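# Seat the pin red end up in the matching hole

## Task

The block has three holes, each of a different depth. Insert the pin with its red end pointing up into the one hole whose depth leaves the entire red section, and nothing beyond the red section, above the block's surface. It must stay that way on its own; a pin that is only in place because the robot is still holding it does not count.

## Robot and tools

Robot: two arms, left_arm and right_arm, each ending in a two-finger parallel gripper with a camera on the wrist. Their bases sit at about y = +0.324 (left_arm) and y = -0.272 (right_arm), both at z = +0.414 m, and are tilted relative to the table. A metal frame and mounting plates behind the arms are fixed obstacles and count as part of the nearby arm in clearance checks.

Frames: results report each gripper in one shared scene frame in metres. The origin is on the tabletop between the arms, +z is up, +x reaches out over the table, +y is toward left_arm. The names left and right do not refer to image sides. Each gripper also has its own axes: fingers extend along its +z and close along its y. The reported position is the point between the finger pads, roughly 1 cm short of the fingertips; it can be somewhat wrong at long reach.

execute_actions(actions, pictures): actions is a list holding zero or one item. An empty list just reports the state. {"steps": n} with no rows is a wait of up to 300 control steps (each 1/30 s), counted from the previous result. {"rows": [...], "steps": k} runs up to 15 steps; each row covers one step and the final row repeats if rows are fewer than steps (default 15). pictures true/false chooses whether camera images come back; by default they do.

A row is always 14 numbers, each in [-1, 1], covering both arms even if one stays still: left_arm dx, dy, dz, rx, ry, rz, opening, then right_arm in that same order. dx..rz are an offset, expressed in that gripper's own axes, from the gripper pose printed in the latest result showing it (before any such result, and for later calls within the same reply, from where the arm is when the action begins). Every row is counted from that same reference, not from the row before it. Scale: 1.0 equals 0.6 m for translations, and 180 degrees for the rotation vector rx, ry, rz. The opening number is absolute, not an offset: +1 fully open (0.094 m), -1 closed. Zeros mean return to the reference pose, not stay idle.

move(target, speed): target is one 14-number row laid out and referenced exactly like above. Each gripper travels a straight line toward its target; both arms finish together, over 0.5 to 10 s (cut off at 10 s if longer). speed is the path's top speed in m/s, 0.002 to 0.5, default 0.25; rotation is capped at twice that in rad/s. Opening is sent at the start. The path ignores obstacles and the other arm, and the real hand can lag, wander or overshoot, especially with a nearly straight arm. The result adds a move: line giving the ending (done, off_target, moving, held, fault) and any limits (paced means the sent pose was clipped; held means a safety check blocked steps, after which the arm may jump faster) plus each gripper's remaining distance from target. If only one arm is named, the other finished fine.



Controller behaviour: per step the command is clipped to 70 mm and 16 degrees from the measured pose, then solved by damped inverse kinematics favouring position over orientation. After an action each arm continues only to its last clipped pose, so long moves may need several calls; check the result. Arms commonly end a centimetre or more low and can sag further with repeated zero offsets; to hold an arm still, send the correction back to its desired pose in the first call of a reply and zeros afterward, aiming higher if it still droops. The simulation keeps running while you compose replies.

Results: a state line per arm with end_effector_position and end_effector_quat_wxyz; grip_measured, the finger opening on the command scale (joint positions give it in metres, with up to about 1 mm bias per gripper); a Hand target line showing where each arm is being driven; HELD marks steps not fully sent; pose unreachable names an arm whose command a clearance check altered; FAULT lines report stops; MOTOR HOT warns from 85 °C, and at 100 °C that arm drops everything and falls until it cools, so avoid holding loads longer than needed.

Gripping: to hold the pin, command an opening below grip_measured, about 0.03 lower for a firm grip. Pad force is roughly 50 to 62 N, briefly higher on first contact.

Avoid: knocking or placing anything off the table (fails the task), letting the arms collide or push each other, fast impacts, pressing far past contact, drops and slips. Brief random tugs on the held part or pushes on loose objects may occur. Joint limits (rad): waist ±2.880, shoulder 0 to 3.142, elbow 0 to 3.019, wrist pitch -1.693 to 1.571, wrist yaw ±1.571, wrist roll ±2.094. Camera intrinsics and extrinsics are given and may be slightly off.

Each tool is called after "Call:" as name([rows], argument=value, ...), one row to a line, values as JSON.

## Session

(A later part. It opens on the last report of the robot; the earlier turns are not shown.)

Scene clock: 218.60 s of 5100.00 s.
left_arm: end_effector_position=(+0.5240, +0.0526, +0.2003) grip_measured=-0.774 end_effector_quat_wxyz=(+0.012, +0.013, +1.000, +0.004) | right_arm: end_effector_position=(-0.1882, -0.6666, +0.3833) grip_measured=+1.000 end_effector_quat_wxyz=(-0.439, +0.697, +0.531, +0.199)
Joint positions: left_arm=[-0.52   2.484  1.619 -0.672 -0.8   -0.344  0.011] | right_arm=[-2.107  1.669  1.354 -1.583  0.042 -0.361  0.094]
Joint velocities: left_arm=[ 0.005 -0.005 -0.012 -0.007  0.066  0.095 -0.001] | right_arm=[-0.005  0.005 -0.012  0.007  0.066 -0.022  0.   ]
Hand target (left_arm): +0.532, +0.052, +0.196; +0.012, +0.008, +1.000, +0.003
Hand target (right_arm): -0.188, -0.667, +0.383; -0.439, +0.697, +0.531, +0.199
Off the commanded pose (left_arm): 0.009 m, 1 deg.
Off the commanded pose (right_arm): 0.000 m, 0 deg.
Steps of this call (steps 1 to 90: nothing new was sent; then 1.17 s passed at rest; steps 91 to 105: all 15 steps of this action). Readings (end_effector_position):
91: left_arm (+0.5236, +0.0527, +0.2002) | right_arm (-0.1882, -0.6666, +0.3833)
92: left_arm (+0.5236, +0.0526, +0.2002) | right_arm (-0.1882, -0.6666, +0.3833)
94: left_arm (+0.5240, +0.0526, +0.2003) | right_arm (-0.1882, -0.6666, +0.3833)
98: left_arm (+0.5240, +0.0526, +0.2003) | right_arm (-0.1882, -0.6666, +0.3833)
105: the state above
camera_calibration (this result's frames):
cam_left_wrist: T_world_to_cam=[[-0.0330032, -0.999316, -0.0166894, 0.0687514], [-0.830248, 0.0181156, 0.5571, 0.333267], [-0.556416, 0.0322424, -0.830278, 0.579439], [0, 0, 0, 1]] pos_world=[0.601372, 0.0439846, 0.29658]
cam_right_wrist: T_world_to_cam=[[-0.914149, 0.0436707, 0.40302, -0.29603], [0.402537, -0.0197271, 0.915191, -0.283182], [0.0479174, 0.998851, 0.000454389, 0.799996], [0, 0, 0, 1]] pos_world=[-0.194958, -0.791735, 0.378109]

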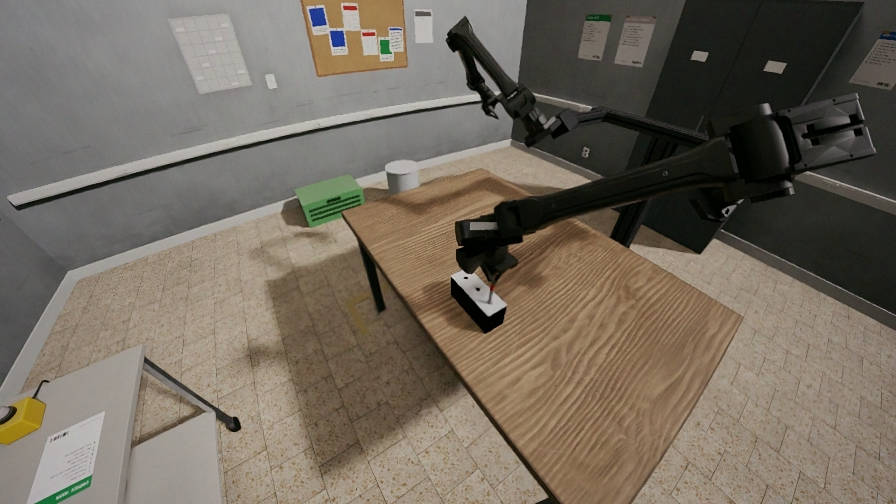

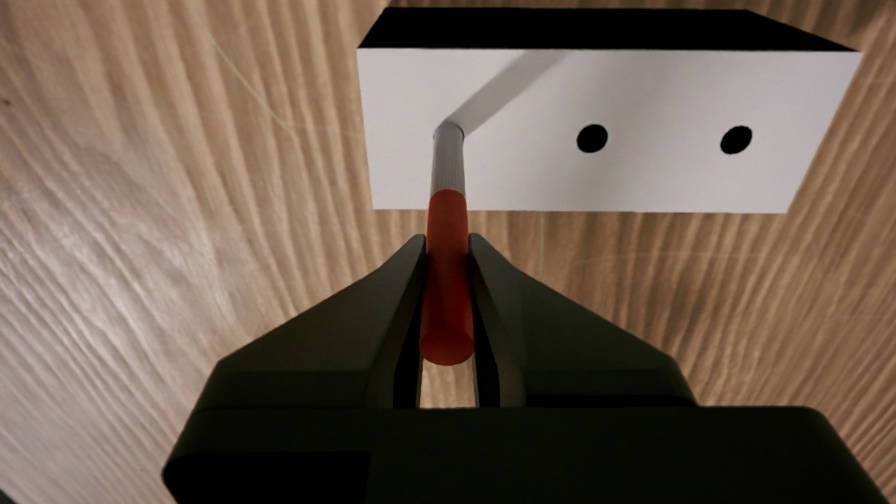

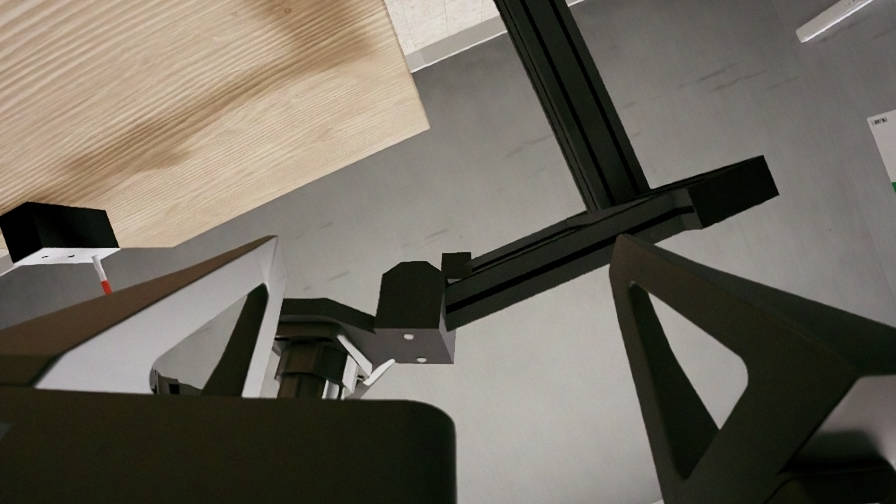

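Pull back with wrist.

Call:
execute_actions([
  {"rows":[[0.0,-0.002,0.011,0,0.008,0.003,-0.81,0,0,0,0,0,0,1]]},
])

Call:
zoom_image(camera="cam_left_wrist", region=[390,80,510,200])

Scene clock: 223.23 s of 5100.00 s.
left_arm: end_effector_position=(+0.5218, +0.0518, +0.1982) grip_measured=-0.774 end_effector_quat_wxyz=(+0.007, +0.018, +1.000, +0.005) | right_arm: end_effector_position=(-0.1882, -0.6666, +0.3833) grip_measured=+1.000 end_effector_quat_wxyz=(-0.439, +0.697, +0.531, +0.199)
Joint positions: left_arm=[-0.519  2.491  1.626 -0.688 -0.797 -0.344  0.011] | right_arm=[-2.107  1.669  1.354 -1.583  0.042 -0.361  0.094]
Joint velocities: left_arm=[ 0.005 -0.015  0.002  0.007  0.066 -0.007 -0.   ] | right_arm=[-0.005 -0.005 -0.007  0.012  0.022  0.022  0.   ]
Hand target (left_arm): +0.524, +0.052, +0.194; +0.000, +0.018, +1.000, +0.004
Hand target (right_arm): -0.188, -0.667, +0.383; -0.439, +0.697, +0.531, +0.199
Off the commanded pose (left_arm): 0.005 m, 1 deg.
Off the commanded pose (right_arm): 0.000 m, 0 deg.
Steps of this call (steps 1 to 90: nothing new was sent; then 1.13 s passed at rest; steps 91 to 105: all 15 steps of this action). Readings (end_effector_position):
91: left_arm (+0.5234, +0.0525, +0.2002) | right_arm (-0.1882, -0.6666, +0.3833)
92: left_arm (+0.5229, +0.0525, +0.2001) | right_arm (-0.1882, -0.6666, +0.3833)
94: left_arm (+0.5215, +0.0521, +0.1991) | right_arm (-0.1882, -0.6666, +0.3833)
98: left_arm (+0.5217, +0.0516, +0.1983) | right_arm (-0.1882, -0.6666, +0.3833)
105: the state above
camera_calibration (this result's frames):
cam_left_wrist: T_world_to_cam=[[-0.0429202, -0.998921, -0.017731, 0.0732312], [-0.823508, 0.0253236, 0.56674, 0.326768], [-0.565679, 0.0389262, -0.823706, 0.579698], [0, 0, 0, 1]] pos_world=[0.600162, 0.0423118, 0.293607]
cam_right_wrist: T_world_to_cam=[[-0.914149, 0.0436707, 0.40302, -0.29603], [0.402537, -0.0197271, 0.915191, -0.283182], [0.0479174, 0.998851, 0.000454389, 0.799996], [0, 0, 0, 1]] pos_world=[-0.194958, -0.791735, 0.378109]

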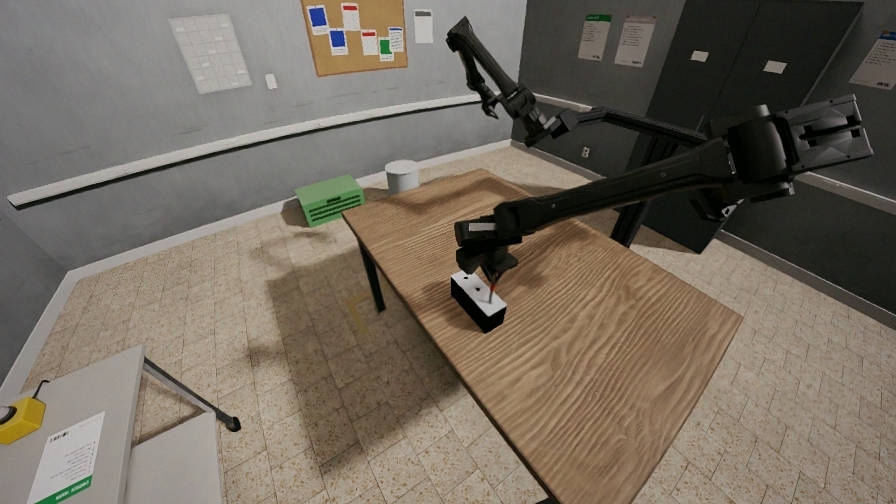

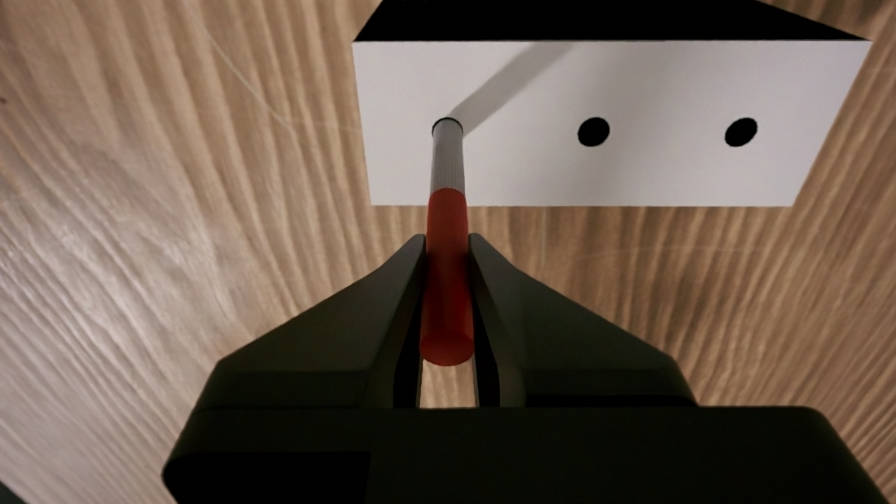

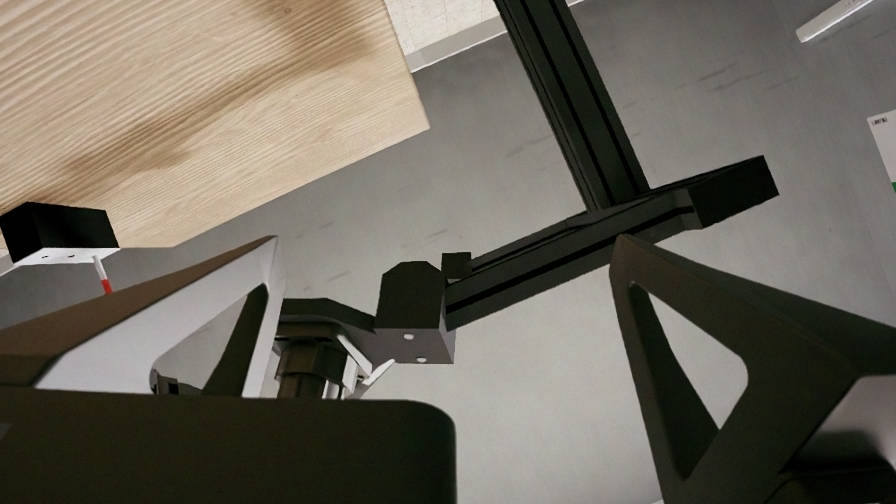

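Region (390, 80, 510, 200) of cam_left_wrist's 896x504 image, scaled by 4.200, with more detail than that image has.

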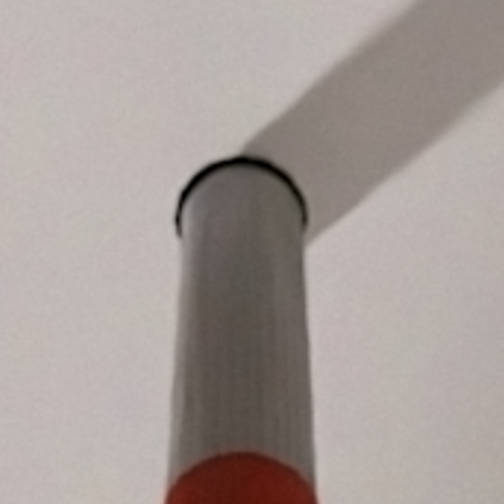

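In. Ramp.

Call:
execute_actions([
  {"rows":[[-0.012,0.001,0.01,0.002,-0.002,-0.004,-0.81,0,0,0,0,0,0,1],[-0.016,0.001,0.013,0.002,-0.004,-0.006,-0.81,0,0,0,0,0,0,1],[-0.02,0.001,0.016,0.002,-0.005,-0.008,-0.81,0,0,0,0,0,0,1],[-0.02,0.001,0.02,0.002,-0.005,-0.008,-0.81,0,0,0,0,0,0,1],[-0.02,0.001,0.024,0.002,-0.005,-0.008,-0.81,0,0,0,0,0,0,1],[-0.02,0.001,0.028,0.002,-0.005,-0.008,-0.81,0,0,0,0,0,0,1],[-0.02,0.001,0.032,0.002,-0.005,-0.008,-0.81,0,0,0,0,0,0,1],[-0.02,0.001,0.036,0.002,-0.005,-0.008,-0.81,0,0,0,0,0,0,1],[-0.02,0.001,0.04,0.002,-0.005,-0.008,-0.81,0,0,0,0,0,0,1],[-0.02,0.001,0.044,0.002,-0.005,-0.008,-0.81,0,0,0,0,0,0,1],[-0.02,0,0.048,0.002,-0.005,-0.008,-0.81,0,0,0,0,0,0,1],[-0.02,0,0.052,0.002,-0.005,-0.008,-0.81,0,0,0,0,0,0,1]]},
], pictures=false)

Call:
move(target=[-0.016,0,0.04,0.001,-0.004,-0.003,-0.81,0,0,0,0,0,0,1], speed=0.03)

Scene clock: 233.10 s of 5100.00 s.
left_arm: end_effector_position=(+0.5235, +0.0527, +0.1709) grip_measured=-0.774 end_effector_quat_wxyz=(+0.008, +0.009, +1.000, +0.005) | right_arm: end_effector_position=(-0.1882, -0.6666, +0.3833) grip_measured=+1.000 end_effector_quat_wxyz=(-0.439, +0.697, +0.531, +0.199)
Joint positions: left_arm=[-0.486  2.526  1.636 -0.625 -0.797 -0.313  0.011] | right_arm=[-2.107  1.669  1.354 -1.583  0.042 -0.361  0.094]
Joint velocities: left_arm=[ 0.024  0.044  0.012  0.051 -0.022  0.037  0.001] | right_arm=[-0.005 -0.005 -0.002 -0.022  0.066 -0.007  0.   ]
Hand target (left_arm): +0.534, +0.052, +0.167; +0.014, +0.005, +1.000, +0.002
Hand target (right_arm): -0.188, -0.667, +0.383; -0.439, +0.697, +0.531, +0.199
Off the commanded pose (left_arm): 0.011 m, 1 deg.
Off the commanded pose (right_arm): 0.000 m, 0 deg.
Steps of this call (steps 1 to 90: nothing new was sent; then 6.37 s passed at rest; steps 91 to 105: all 15 steps of this action). Readings (end_effector_position):
91: left_arm (+0.5219, +0.0518, +0.1982) | right_arm (-0.1882, -0.6666, +0.3833)
92: left_arm (+0.5223, +0.0518, +0.1981) | right_arm (-0.1882, -0.6666, +0.3833)
94: left_arm (+0.5234, +0.0519, +0.1969) | right_arm (-0.1882, -0.6666, +0.3833)
98: left_arm (+0.5228, +0.0523, +0.1880) | right_arm (-0.1882, -0.6666, +0.3833)
105: the state above

Scene clock: 234.47 s of 5100.00 s.
left_arm: end_effector_position=(+0.5244, +0.0527, +0.1570) grip_measured=-0.774 end_effector_quat_wxyz=(+0.010, +0.016, +1.000, +0.005) | right_arm: end_effector_position=(-0.1882, -0.6666, +0.3833) grip_measured=+1.000 end_effector_quat_wxyz=(-0.439, +0.697, +0.531, +0.199)
Joint positions: left_arm=[-0.47   2.546  1.642 -0.59  -0.797 -0.272  0.011] | right_arm=[-2.107  1.669  1.354 -1.583  0.042 -0.361  0.094]
Joint velocities: left_arm=[-0.005 -0.015 -0.002  0.002 -0.022 -0.037 -0.   ] | right_arm=[-0.005 -0.015 -0.007 -0.002 -0.081 -0.037  0.   ]
Hand target (left_arm): +0.533, +0.053, +0.147; +0.014, +0.007, +1.000, +0.004
Hand target (right_arm): -0.188, -0.667, +0.383; -0.439, +0.697, +0.531, +0.199
Off the commanded pose (left_arm): 0.014 m, 1 deg.
Off the commanded pose (right_arm): 0.000 m, 0 deg.
move: off_target (left_arm)
camera_calibration (this result's frames):
cam_left_wrist: T_world_to_cam=[[-0.0396286, -0.999051, -0.0180636, 0.071787], [-0.827328, 0.0226689, 0.561262, 0.355293], [-0.56032, 0.0371866, -0.827441, 0.545077], [0, 0, 0, 1]] pos_world=[0.602206, 0.0433952, 0.252903]
cam_right_wrist: T_world_to_cam=[[-0.914149, 0.0436707, 0.40302, -0.29603], [0.402537, -0.0197271, 0.915191, -0.283182], [0.0479174, 0.998851, 0.000454389, 0.799996], [0, 0, 0, 1]] pos_world=[-0.194958, -0.791735, 0.378109]

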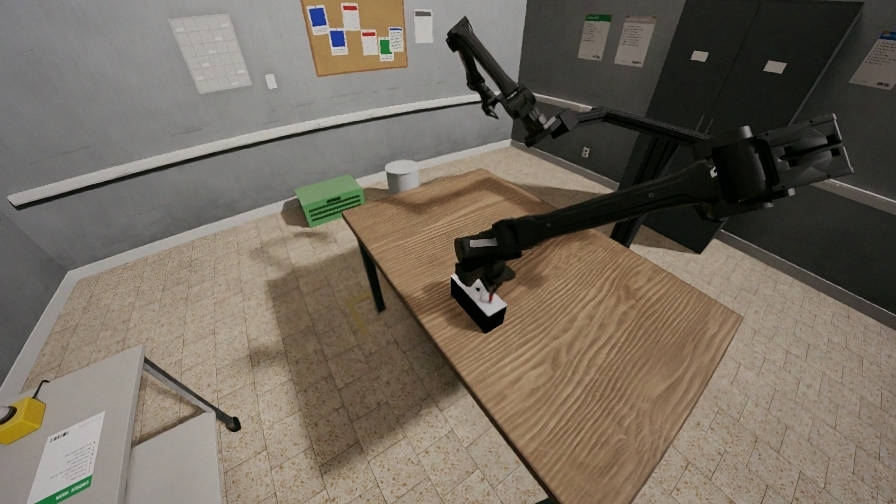

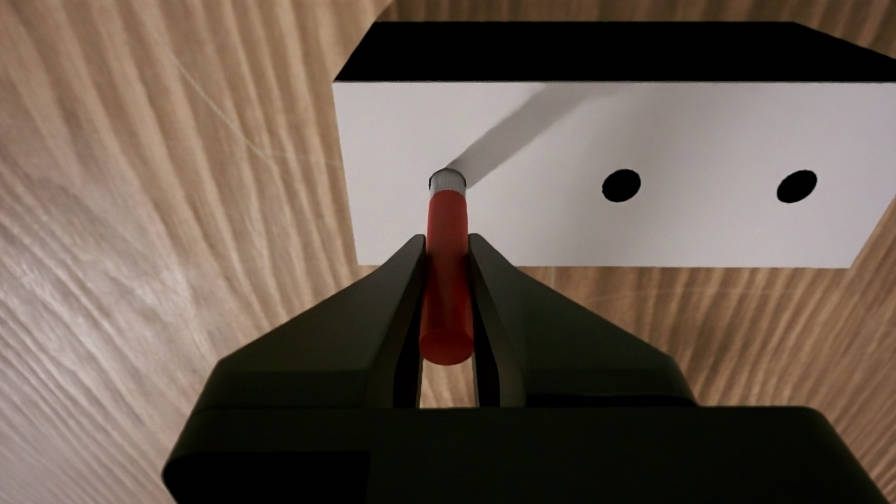

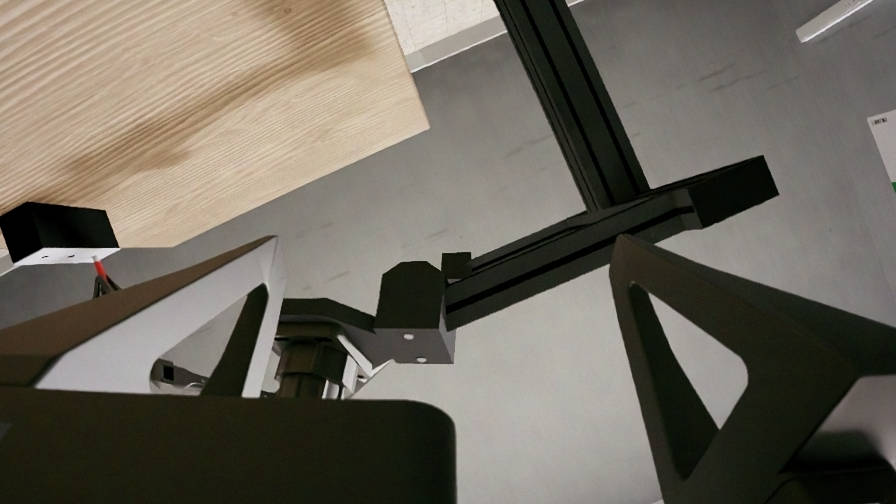

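Shallow. Third hole.

Call:
move(target=[-0.008,-0.006,-0.16,0.002,-0.002,-0.004,-0.81,0,0,0,0,0,0,1], speed=0.06)

Call:
move(target=[-0.02,-0.21,-0.06,0.004,-0.008,0,-0.81,0,0,0,0,0,0,1], speed=0.1)

Scene clock: 241.93 s of 5100.00 s.
left_arm: end_effector_position=(+0.5200, +0.0532, +0.2258) grip_measured=-0.774 end_effector_quat_wxyz=(-0.003, +0.009, +1.000, +0.006) | right_arm: end_effector_position=(-0.1882, -0.6666, +0.3833) grip_measured=+1.000 end_effector_quat_wxyz=(-0.439, +0.697, +0.531, +0.199)
Joint positions: left_arm=[-0.549  2.459  1.633 -0.783 -0.79  -0.424  0.011] | right_arm=[-2.107  1.669  1.354 -1.583  0.042 -0.361  0.094]
Joint velocities: left_arm=[ 0.005 -0.005  0.002 -0.007 -0.022  0.007  0.   ] | right_arm=[-0.005 -0.005 -0.002 -0.007  0.022 -0.007  0.   ]
Hand target (left_arm): +0.527, +0.047, +0.253; +0.013, +0.010, +1.000, +0.000
Hand target (right_arm): -0.188, -0.667, +0.383; -0.439, +0.697, +0.531, +0.199
Off the commanded pose (left_arm): 0.029 m, 2 deg.
Off the commanded pose (right_arm): 0.000 m, 0 deg.
After step 90, 2.47 s passed at rest.
move: off_target (left_arm)
camera_calibration (this result's frames):
cam_left_wrist: T_world_to_cam=[[-0.0251144, -0.999508, -0.018794, 0.0660618], [-0.812684, 0.00946488, 0.582628, 0.30127], [-0.582163, 0.0299059, -0.812522, 0.607826], [0, 0, 0, 1]] pos_world=[0.60035, 0.0450002, 0.319586]
cam_right_wrist: T_world_to_cam=[[-0.914149, 0.0436707, 0.40302, -0.29603], [0.402537, -0.0197271, 0.915191, -0.283182], [0.0479174, 0.998851, 0.000454389, 0.799996], [0, 0, 0, 1]] pos_world=[-0.194958, -0.791735, 0.378109]

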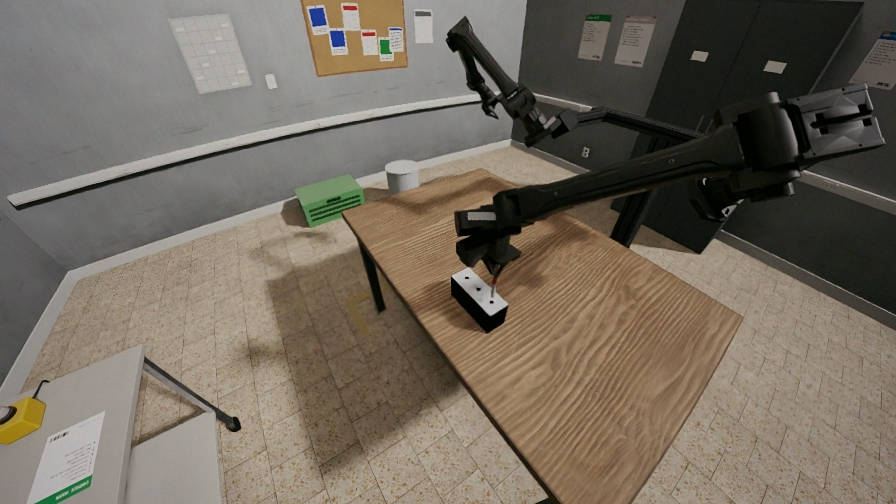

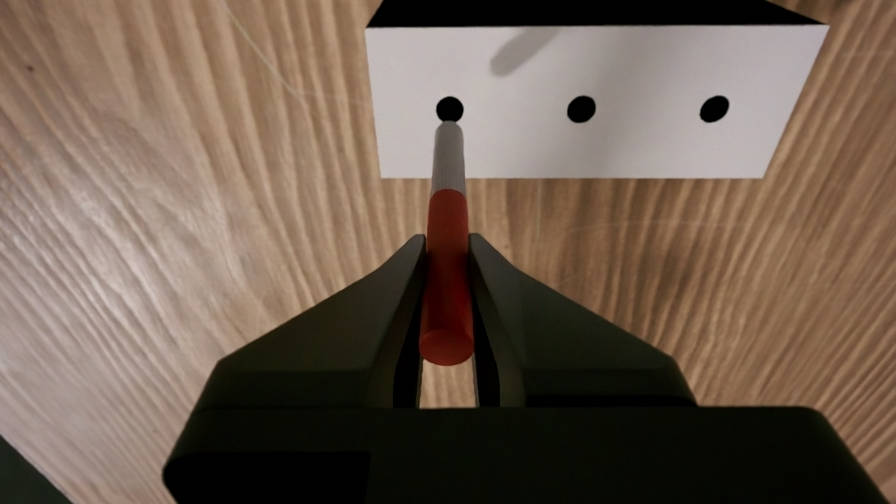

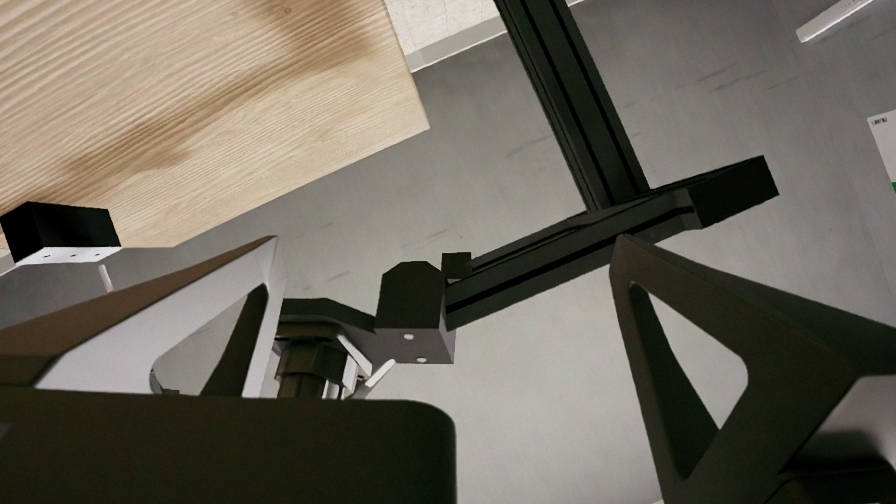

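Scene clock: 243.67 s of 5100.00 s.
left_arm: end_effector_position=(+0.5200, -0.0579, +0.2358) grip_measured=-0.774 end_effector_quat_wxyz=(-0.008, +0.011, +1.000, +0.009) | right_arm: end_effector_position=(-0.1882, -0.6666, +0.3833) grip_measured=+1.000 end_effector_quat_wxyz=(-0.439, +0.697, +0.531, +0.199)
Joint positions: left_arm=[-0.668  2.716  1.983 -1.01  -0.778 -0.596  0.011] | right_arm=[-2.107  1.669  1.354 -1.583  0.042 -0.361  0.094]
Joint velocities: left_arm=[-0.005 -0.015  0.022  0.012  0.007 -0.007  0.   ] | right_arm=[ 0.015 -0.015 -0.007 -0.007 -0.066  0.022  0.   ]
Hand target (left_arm): +0.530, -0.073, +0.261; +0.009, +0.009, +1.000, -0.003
Hand target (right_arm): -0.188, -0.667, +0.383; -0.439, +0.697, +0.531, +0.199
Off the commanded pose (left_arm): 0.031 m, 2 deg.
Off the commanded pose (right_arm): 0.000 m, 0 deg.
move: off_target (left_arm)
camera_calibration (this result's frames):
cam_left_wrist: T_world_to_cam=[[-0.030321, -0.99924, -0.0244969, -0.0407165], [-0.807359, 0.010035, 0.589975, 0.29203], [-0.589281, 0.0376665, -0.80705, 0.622169], [0, 0, 0, 1]] pos_world=[0.601171, -0.067051, 0.328833]
cam_right_wrist: T_world_to_cam=[[-0.914149, 0.0436707, 0.40302, -0.29603], [0.402537, -0.0197271, 0.915191, -0.283182], [0.0479174, 0.998851, 0.000454389, 0.799996], [0, 0, 0, 1]] pos_world=[-0.194958, -0.791735, 0.378109]

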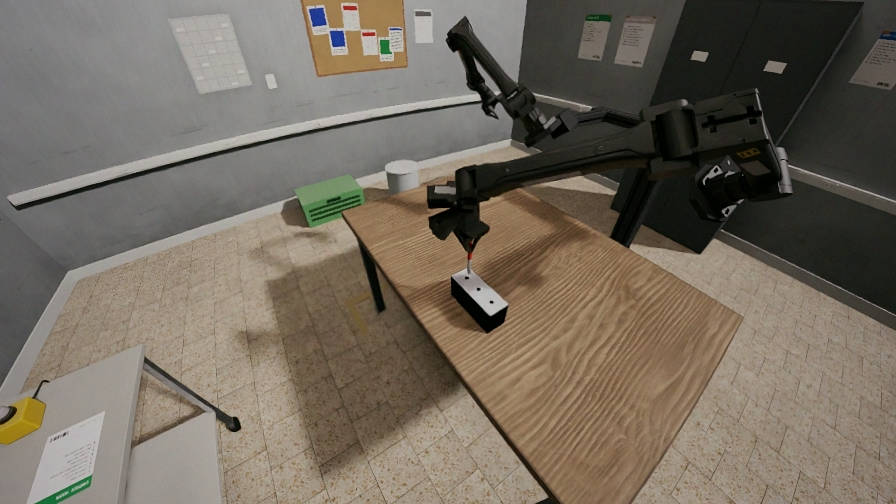

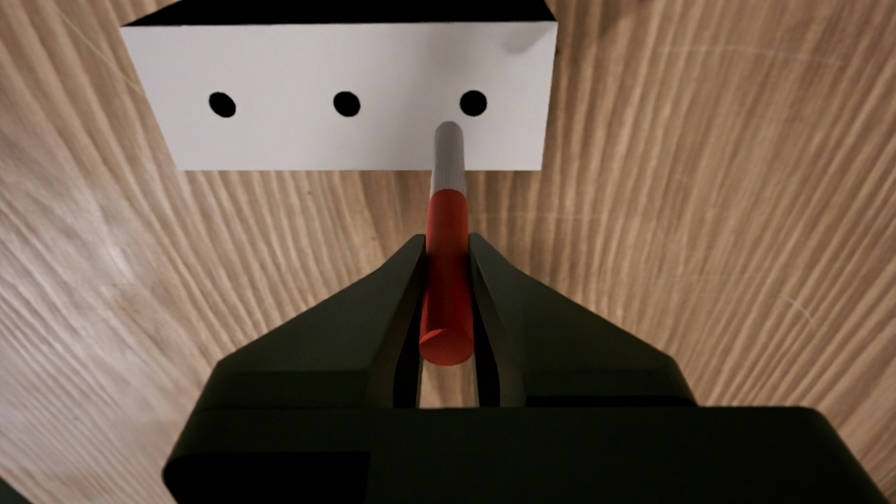

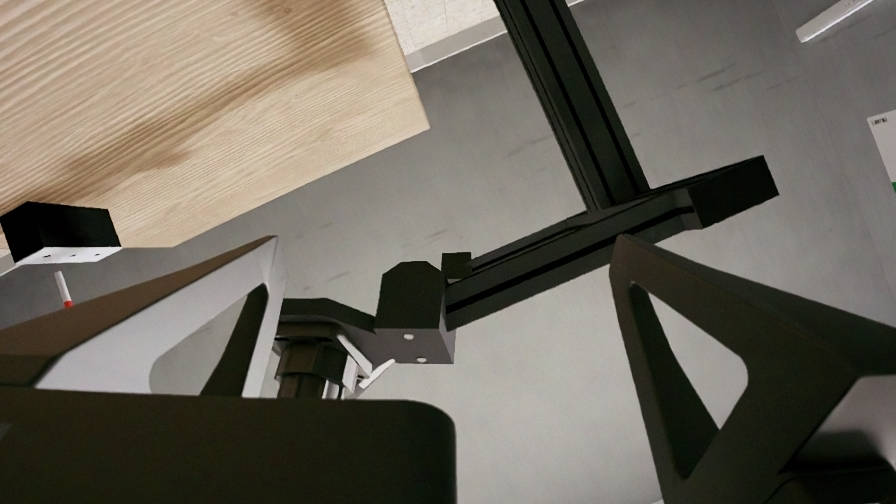

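Call:
move(target=[-0.023,-0.021,0.028,0.005,-0.014,-0.005,-0.81,0,0,0,0,0,0,1], speed=0.04)

Call:
zoom_image(camera="cam_left_wrist", region=[390,80,510,200])

Scene clock: 255.37 s of 5100.00 s.
left_arm: end_effector_position=(+0.5146, -0.0694, +0.2138) grip_measured=-0.774 end_effector_quat_wxyz=(+0.001, +0.016, +1.000, +0.008) | right_arm: end_effector_position=(-0.1882, -0.6666, +0.3833) grip_measured=+1.000 end_effector_quat_wxyz=(-0.439, +0.697, +0.531, +0.199)
Joint positions: left_arm=[-0.66   2.755  1.985 -0.944 -0.787 -0.561  0.011] | right_arm=[-2.107  1.669  1.354 -1.583  0.042 -0.361  0.094]
Joint velocities: left_arm=[-0.005 -0.005  0.002  0.012  0.007  0.081 -0.   ] | right_arm=[-0.005  0.005  0.007 -0.012 -0.066 -0.037  0.   ]
Hand target (left_arm): +0.533, -0.070, +0.219; +0.014, +0.004, +1.000, +0.001
Hand target (right_arm): -0.188, -0.667, +0.383; -0.439, +0.697, +0.531, +0.199
Off the commanded pose (left_arm): 0.019 m, 2 deg.
Off the commanded pose (right_arm): 0.000 m, 0 deg.
After step 90, 7.70 s passed at rest.
move: off_target (left_arm)
camera_calibration (this result's frames):
cam_left_wrist: T_world_to_cam=[[-0.0398666, -0.998937, -0.0231225, -0.0483625], [-0.816792, 0.0192505, 0.576611, 0.309058], [-0.575553, 0.0418738, -0.816692, 0.596964], [0, 0, 0, 1]] pos_world=[0.594093, -0.0792578, 0.308211]
cam_right_wrist: T_world_to_cam=[[-0.914149, 0.0436707, 0.40302, -0.29603], [0.402537, -0.0197271, 0.915191, -0.283182], [0.0479174, 0.998851, 0.000454389, 0.799996], [0, 0, 0, 1]] pos_world=[-0.194958, -0.791735, 0.378109]

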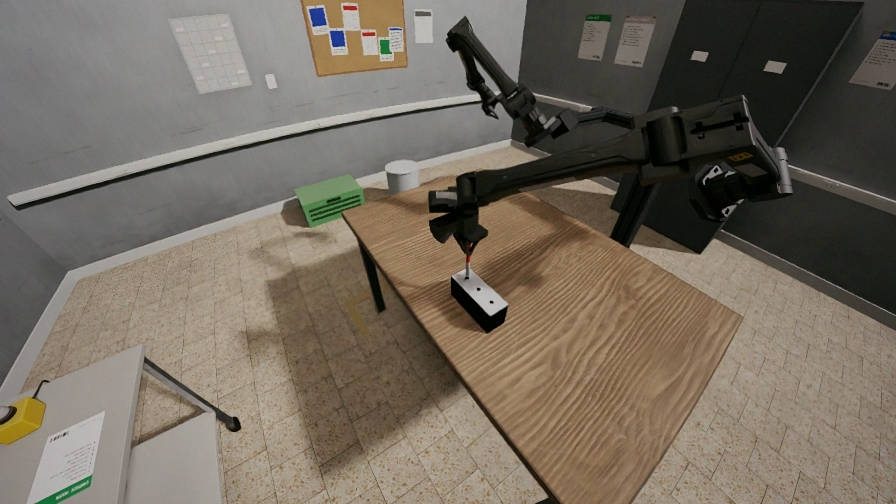

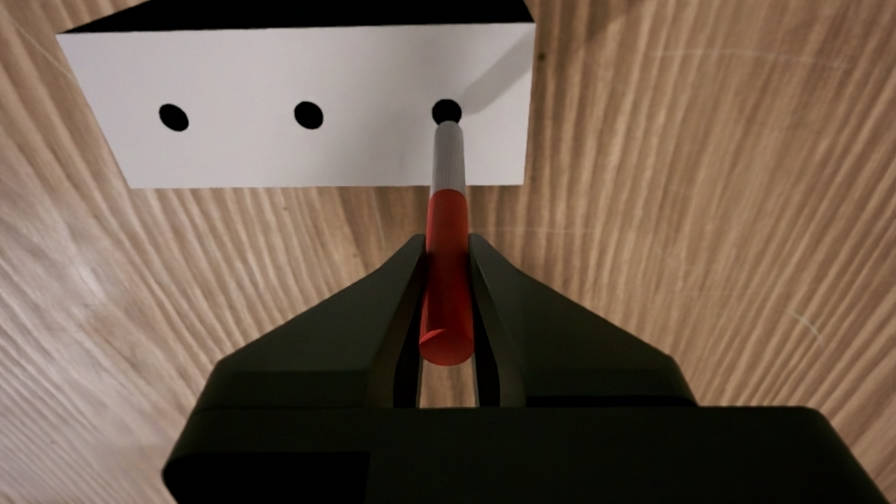

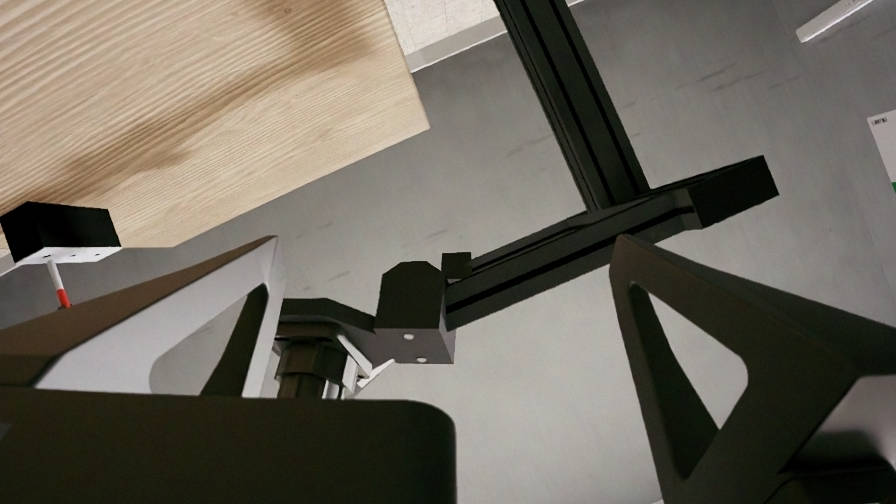

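Region (390, 80, 510, 200) of cam_left_wrist's 896x504 image, scaled by 4.200, with more detail than that image has.

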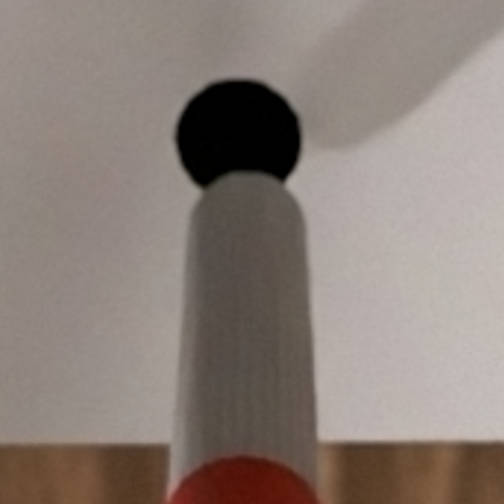

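Target (0.535,-0.0685,0.214), w .017.

Call:
execute_actions([
  {"rows":[[-0.032,0,-0.004,0.0045,-0.009,-0.008,-0.81,0,0,0,0,0,0,1],[-0.034,0.0005,0,0.0045,-0.01,-0.008,-0.81,0,0,0,0,0,0,1]]},
])

Call:
zoom_image(camera="cam_left_wrist", region=[390,80,510,200])

Scene clock: 264.13 s of 5100.00 s.
left_arm: end_effector_position=(+0.5181, -0.0681, +0.2110) grip_measured=-0.774 end_effector_quat_wxyz=(+0.004, +0.016, +1.000, +0.007) | right_arm: end_effector_position=(-0.1882, -0.6666, +0.3833) grip_measured=+1.000 end_effector_quat_wxyz=(-0.439, +0.697, +0.531, +0.199)
Joint positions: left_arm=[-0.654  2.755  1.985 -0.93  -0.789 -0.547  0.011] | right_arm=[-2.107  1.669  1.354 -1.583  0.042 -0.361  0.094]
Joint velocities: left_arm=[ 0.005 -0.015  0.007  0.012 -0.022  0.007 -0.   ] | right_arm=[ 0.005  0.005 -0.007 -0.007 -0.051  0.022  0.   ]
Hand target (left_arm): +0.535, -0.069, +0.214; +0.016, +0.004, +1.000, +0.001
Hand target (right_arm): -0.188, -0.667, +0.383; -0.439, +0.697, +0.531, +0.199
Off the commanded pose (left_arm): 0.017 m, 2 deg.
Off the commanded pose (right_arm): 0.000 m, 0 deg.
Steps of this call (steps 1 to 90: nothing new was sent; then 5.27 s passed at rest; steps 91 to 105: all 15 steps of this action). Readings (end_effector_position):
91: left_arm (+0.5147, -0.0695, +0.2138) | right_arm (-0.1882, -0.6666, +0.3833)
92: left_arm (+0.5153, -0.0696, +0.2137) | right_arm (-0.1882, -0.6666, +0.3833)
94: left_arm (+0.5166, -0.0699, +0.2133) | right_arm (-0.1882, -0.6666, +0.3833)
98: left_arm (+0.5177, -0.0691, +0.2121) | right_arm (-0.1882, -0.6666, +0.3833)
105: the state above
camera_calibration (this result's frames):
cam_left_wrist: T_world_to_cam=[[-0.0383704, -0.999047, -0.0208177, -0.0481902], [-0.820139, 0.0195836, 0.571828, 0.31629], [-0.570876, 0.0390147, -0.820109, 0.594708], [0, 0, 0, 1]] pos_world=[0.597057, -0.0775407, 0.305859]
cam_right_wrist: T_world_to_cam=[[-0.914149, 0.0436707, 0.40302, -0.29603], [0.402537, -0.0197271, 0.915191, -0.283182], [0.0479174, 0.998851, 0.000454389, 0.799996], [0, 0, 0, 1]] pos_world=[-0.194958, -0.791735, 0.378109]

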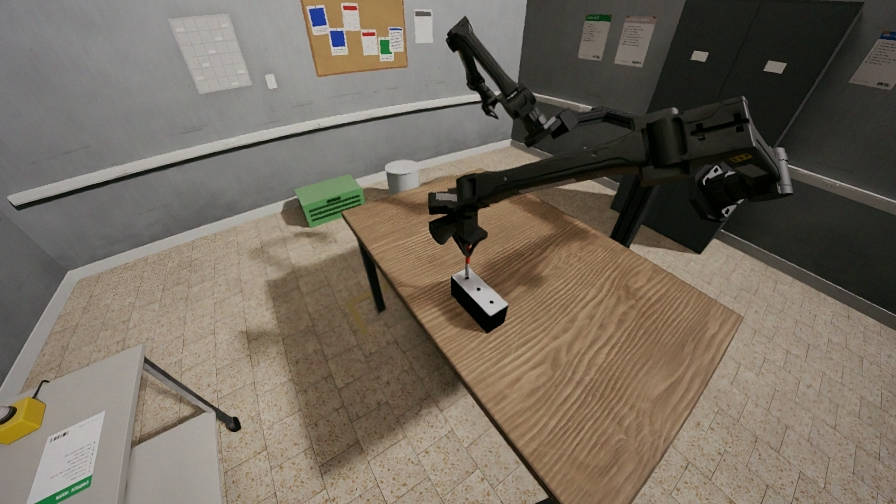

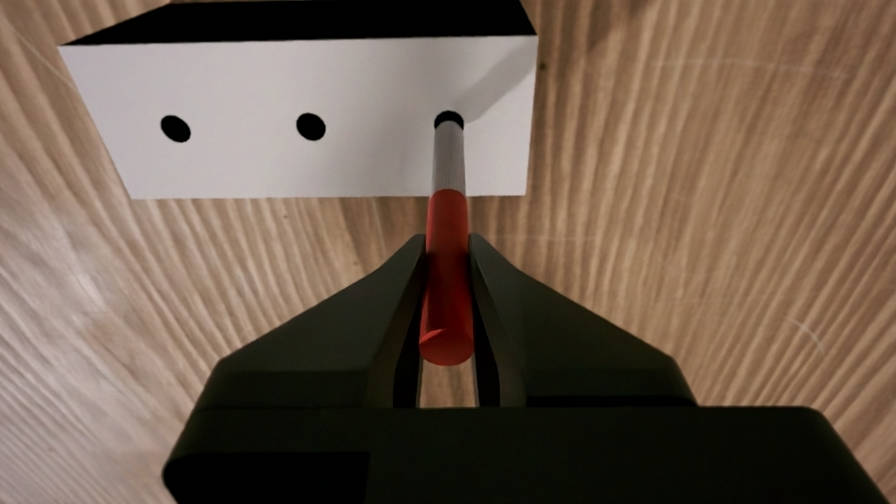

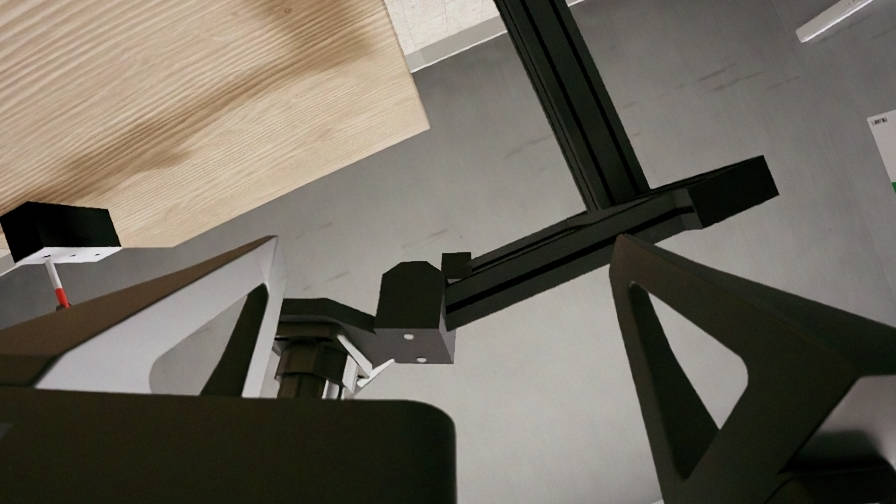

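Region (390, 80, 510, 200) of cam_left_wrist's 896x504 image, scaled by 4.200, with more detail than that image has.

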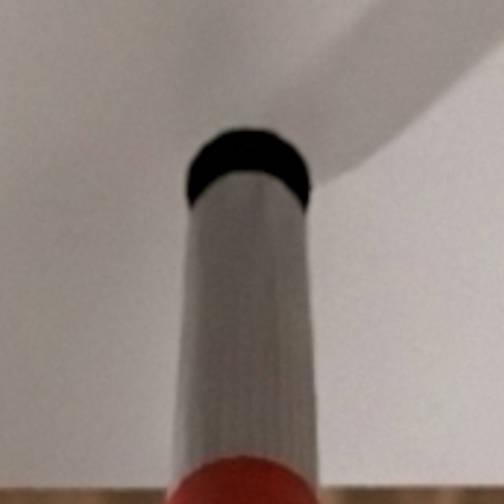

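Call:
execute_actions([
  {"rows":[[-0.028,-0.002,0,0.004,-0.008,-0.008,-0.81,0,0,0,0,0,0,1],[-0.028,-0.002,0.005,0.004,-0.008,-0.008,-0.81,0,0,0,0,0,0,1]]},
])

Call:
zoom_image(camera="cam_left_wrist", region=[390,80,510,200])

Scene clock: 269.73 s of 5100.00 s.
left_arm: end_effector_position=(+0.5177, -0.0683, +0.2052) grip_measured=-0.774 end_effector_quat_wxyz=(+0.003, +0.015, +1.000, +0.006) | right_arm: end_effector_position=(-0.1882, -0.6666, +0.3833) grip_measured=+1.000 end_effector_quat_wxyz=(-0.439, +0.697, +0.531, +0.199)
Joint positions: left_arm=[-0.648  2.761  1.985 -0.917 -0.789 -0.54   0.011] | right_arm=[-2.107  1.669  1.354 -1.583  0.042 -0.361  0.094]
Joint velocities: left_arm=[-0.005 -0.005 -0.007 -0.012 -0.066 -0.095 -0.   ] | right_arm=[-0.005  0.005  0.012  0.002 -0.022  0.051  0.   ]
Hand target (left_arm): +0.534, -0.069, +0.208; +0.016, +0.003, +1.000, +0.000
Hand target (right_arm): -0.188, -0.667, +0.383; -0.439, +0.697, +0.531, +0.199
Off the commanded pose (left_arm): 0.017 m, 2 deg.
Off the commanded pose (right_arm): 0.000 m, 0 deg.
Steps of this call (steps 1 to 90: nothing new was sent; then 2.10 s passed at rest; steps 91 to 105: all 15 steps of this action). Readings (end_effector_position):
91: left_arm (+0.5182, -0.0682, +0.2110) | right_arm (-0.1882, -0.6666, +0.3833)
92: left_arm (+0.5185, -0.0686, +0.2108) | right_arm (-0.1882, -0.6666, +0.3833)
94: left_arm (+0.5190, -0.0691, +0.2099) | right_arm (-0.1882, -0.6666, +0.3833)
98: left_arm (+0.5185, -0.0688, +0.2074) | right_arm (-0.1882, -0.6666, +0.3833)
105: the state above
camera_calibration (this result's frames):
cam_left_wrist: T_world_to_cam=[[-0.0376756, -0.999089, -0.0200618, -0.0491169], [-0.820065, 0.01944, 0.57194, 0.319184], [-0.571029, 0.0380002, -0.82005, 0.58977], [0, 0, 0, 1]] pos_world=[0.596677, -0.0776884, 0.300101]
cam_right_wrist: T_world_to_cam=[[-0.914149, 0.0436707, 0.40302, -0.29603], [0.402537, -0.0197271, 0.915191, -0.283182], [0.0479174, 0.998851, 0.000454389, 0.799996], [0, 0, 0, 1]] pos_world=[-0.194958, -0.791735, 0.378109]

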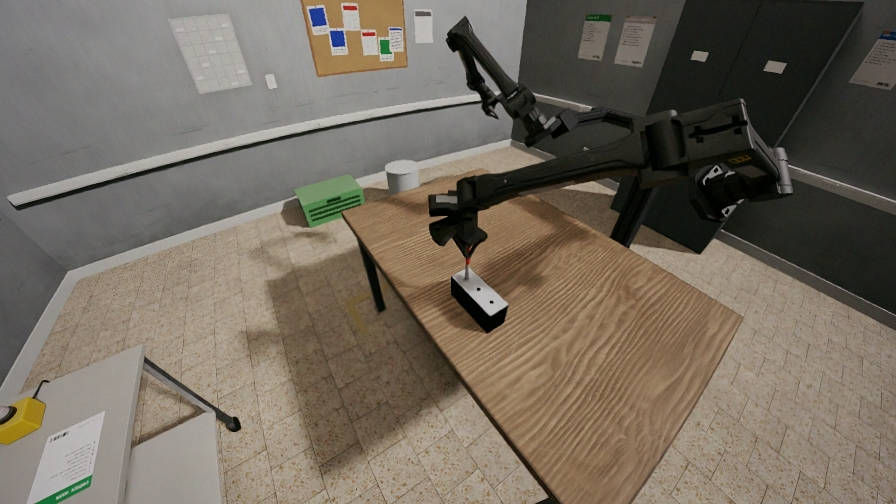

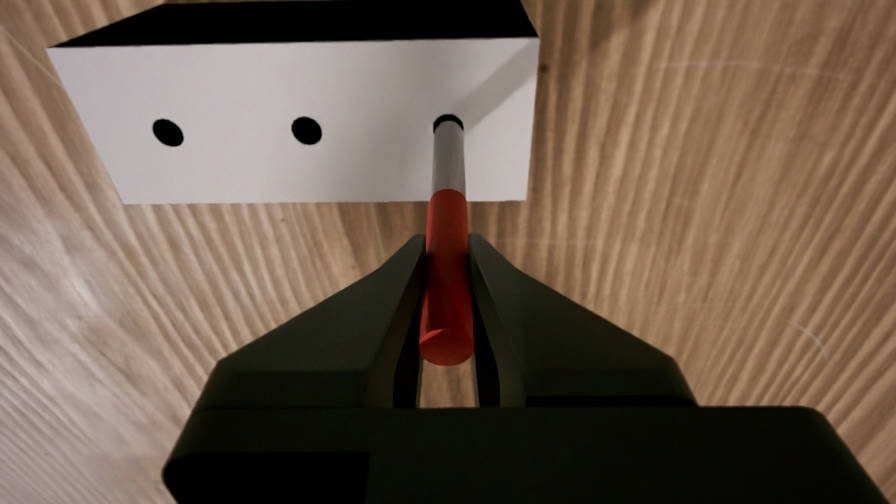

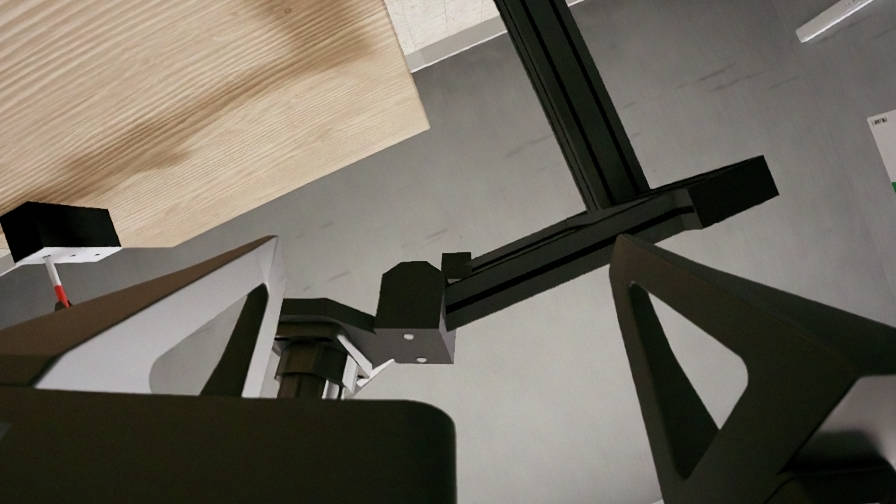

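Region (390, 80, 510, 200) of cam_left_wrist's 896x504 image, scaled by 4.200, with more detail than that image has.

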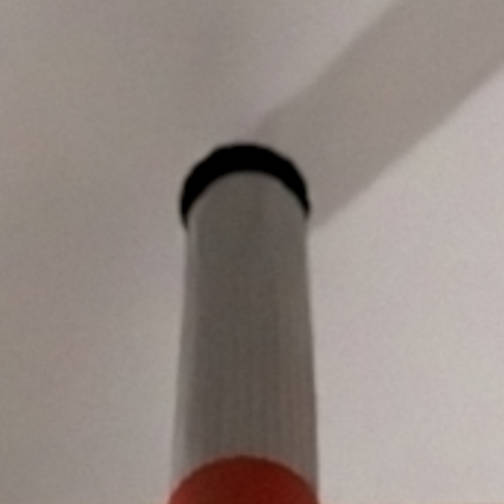

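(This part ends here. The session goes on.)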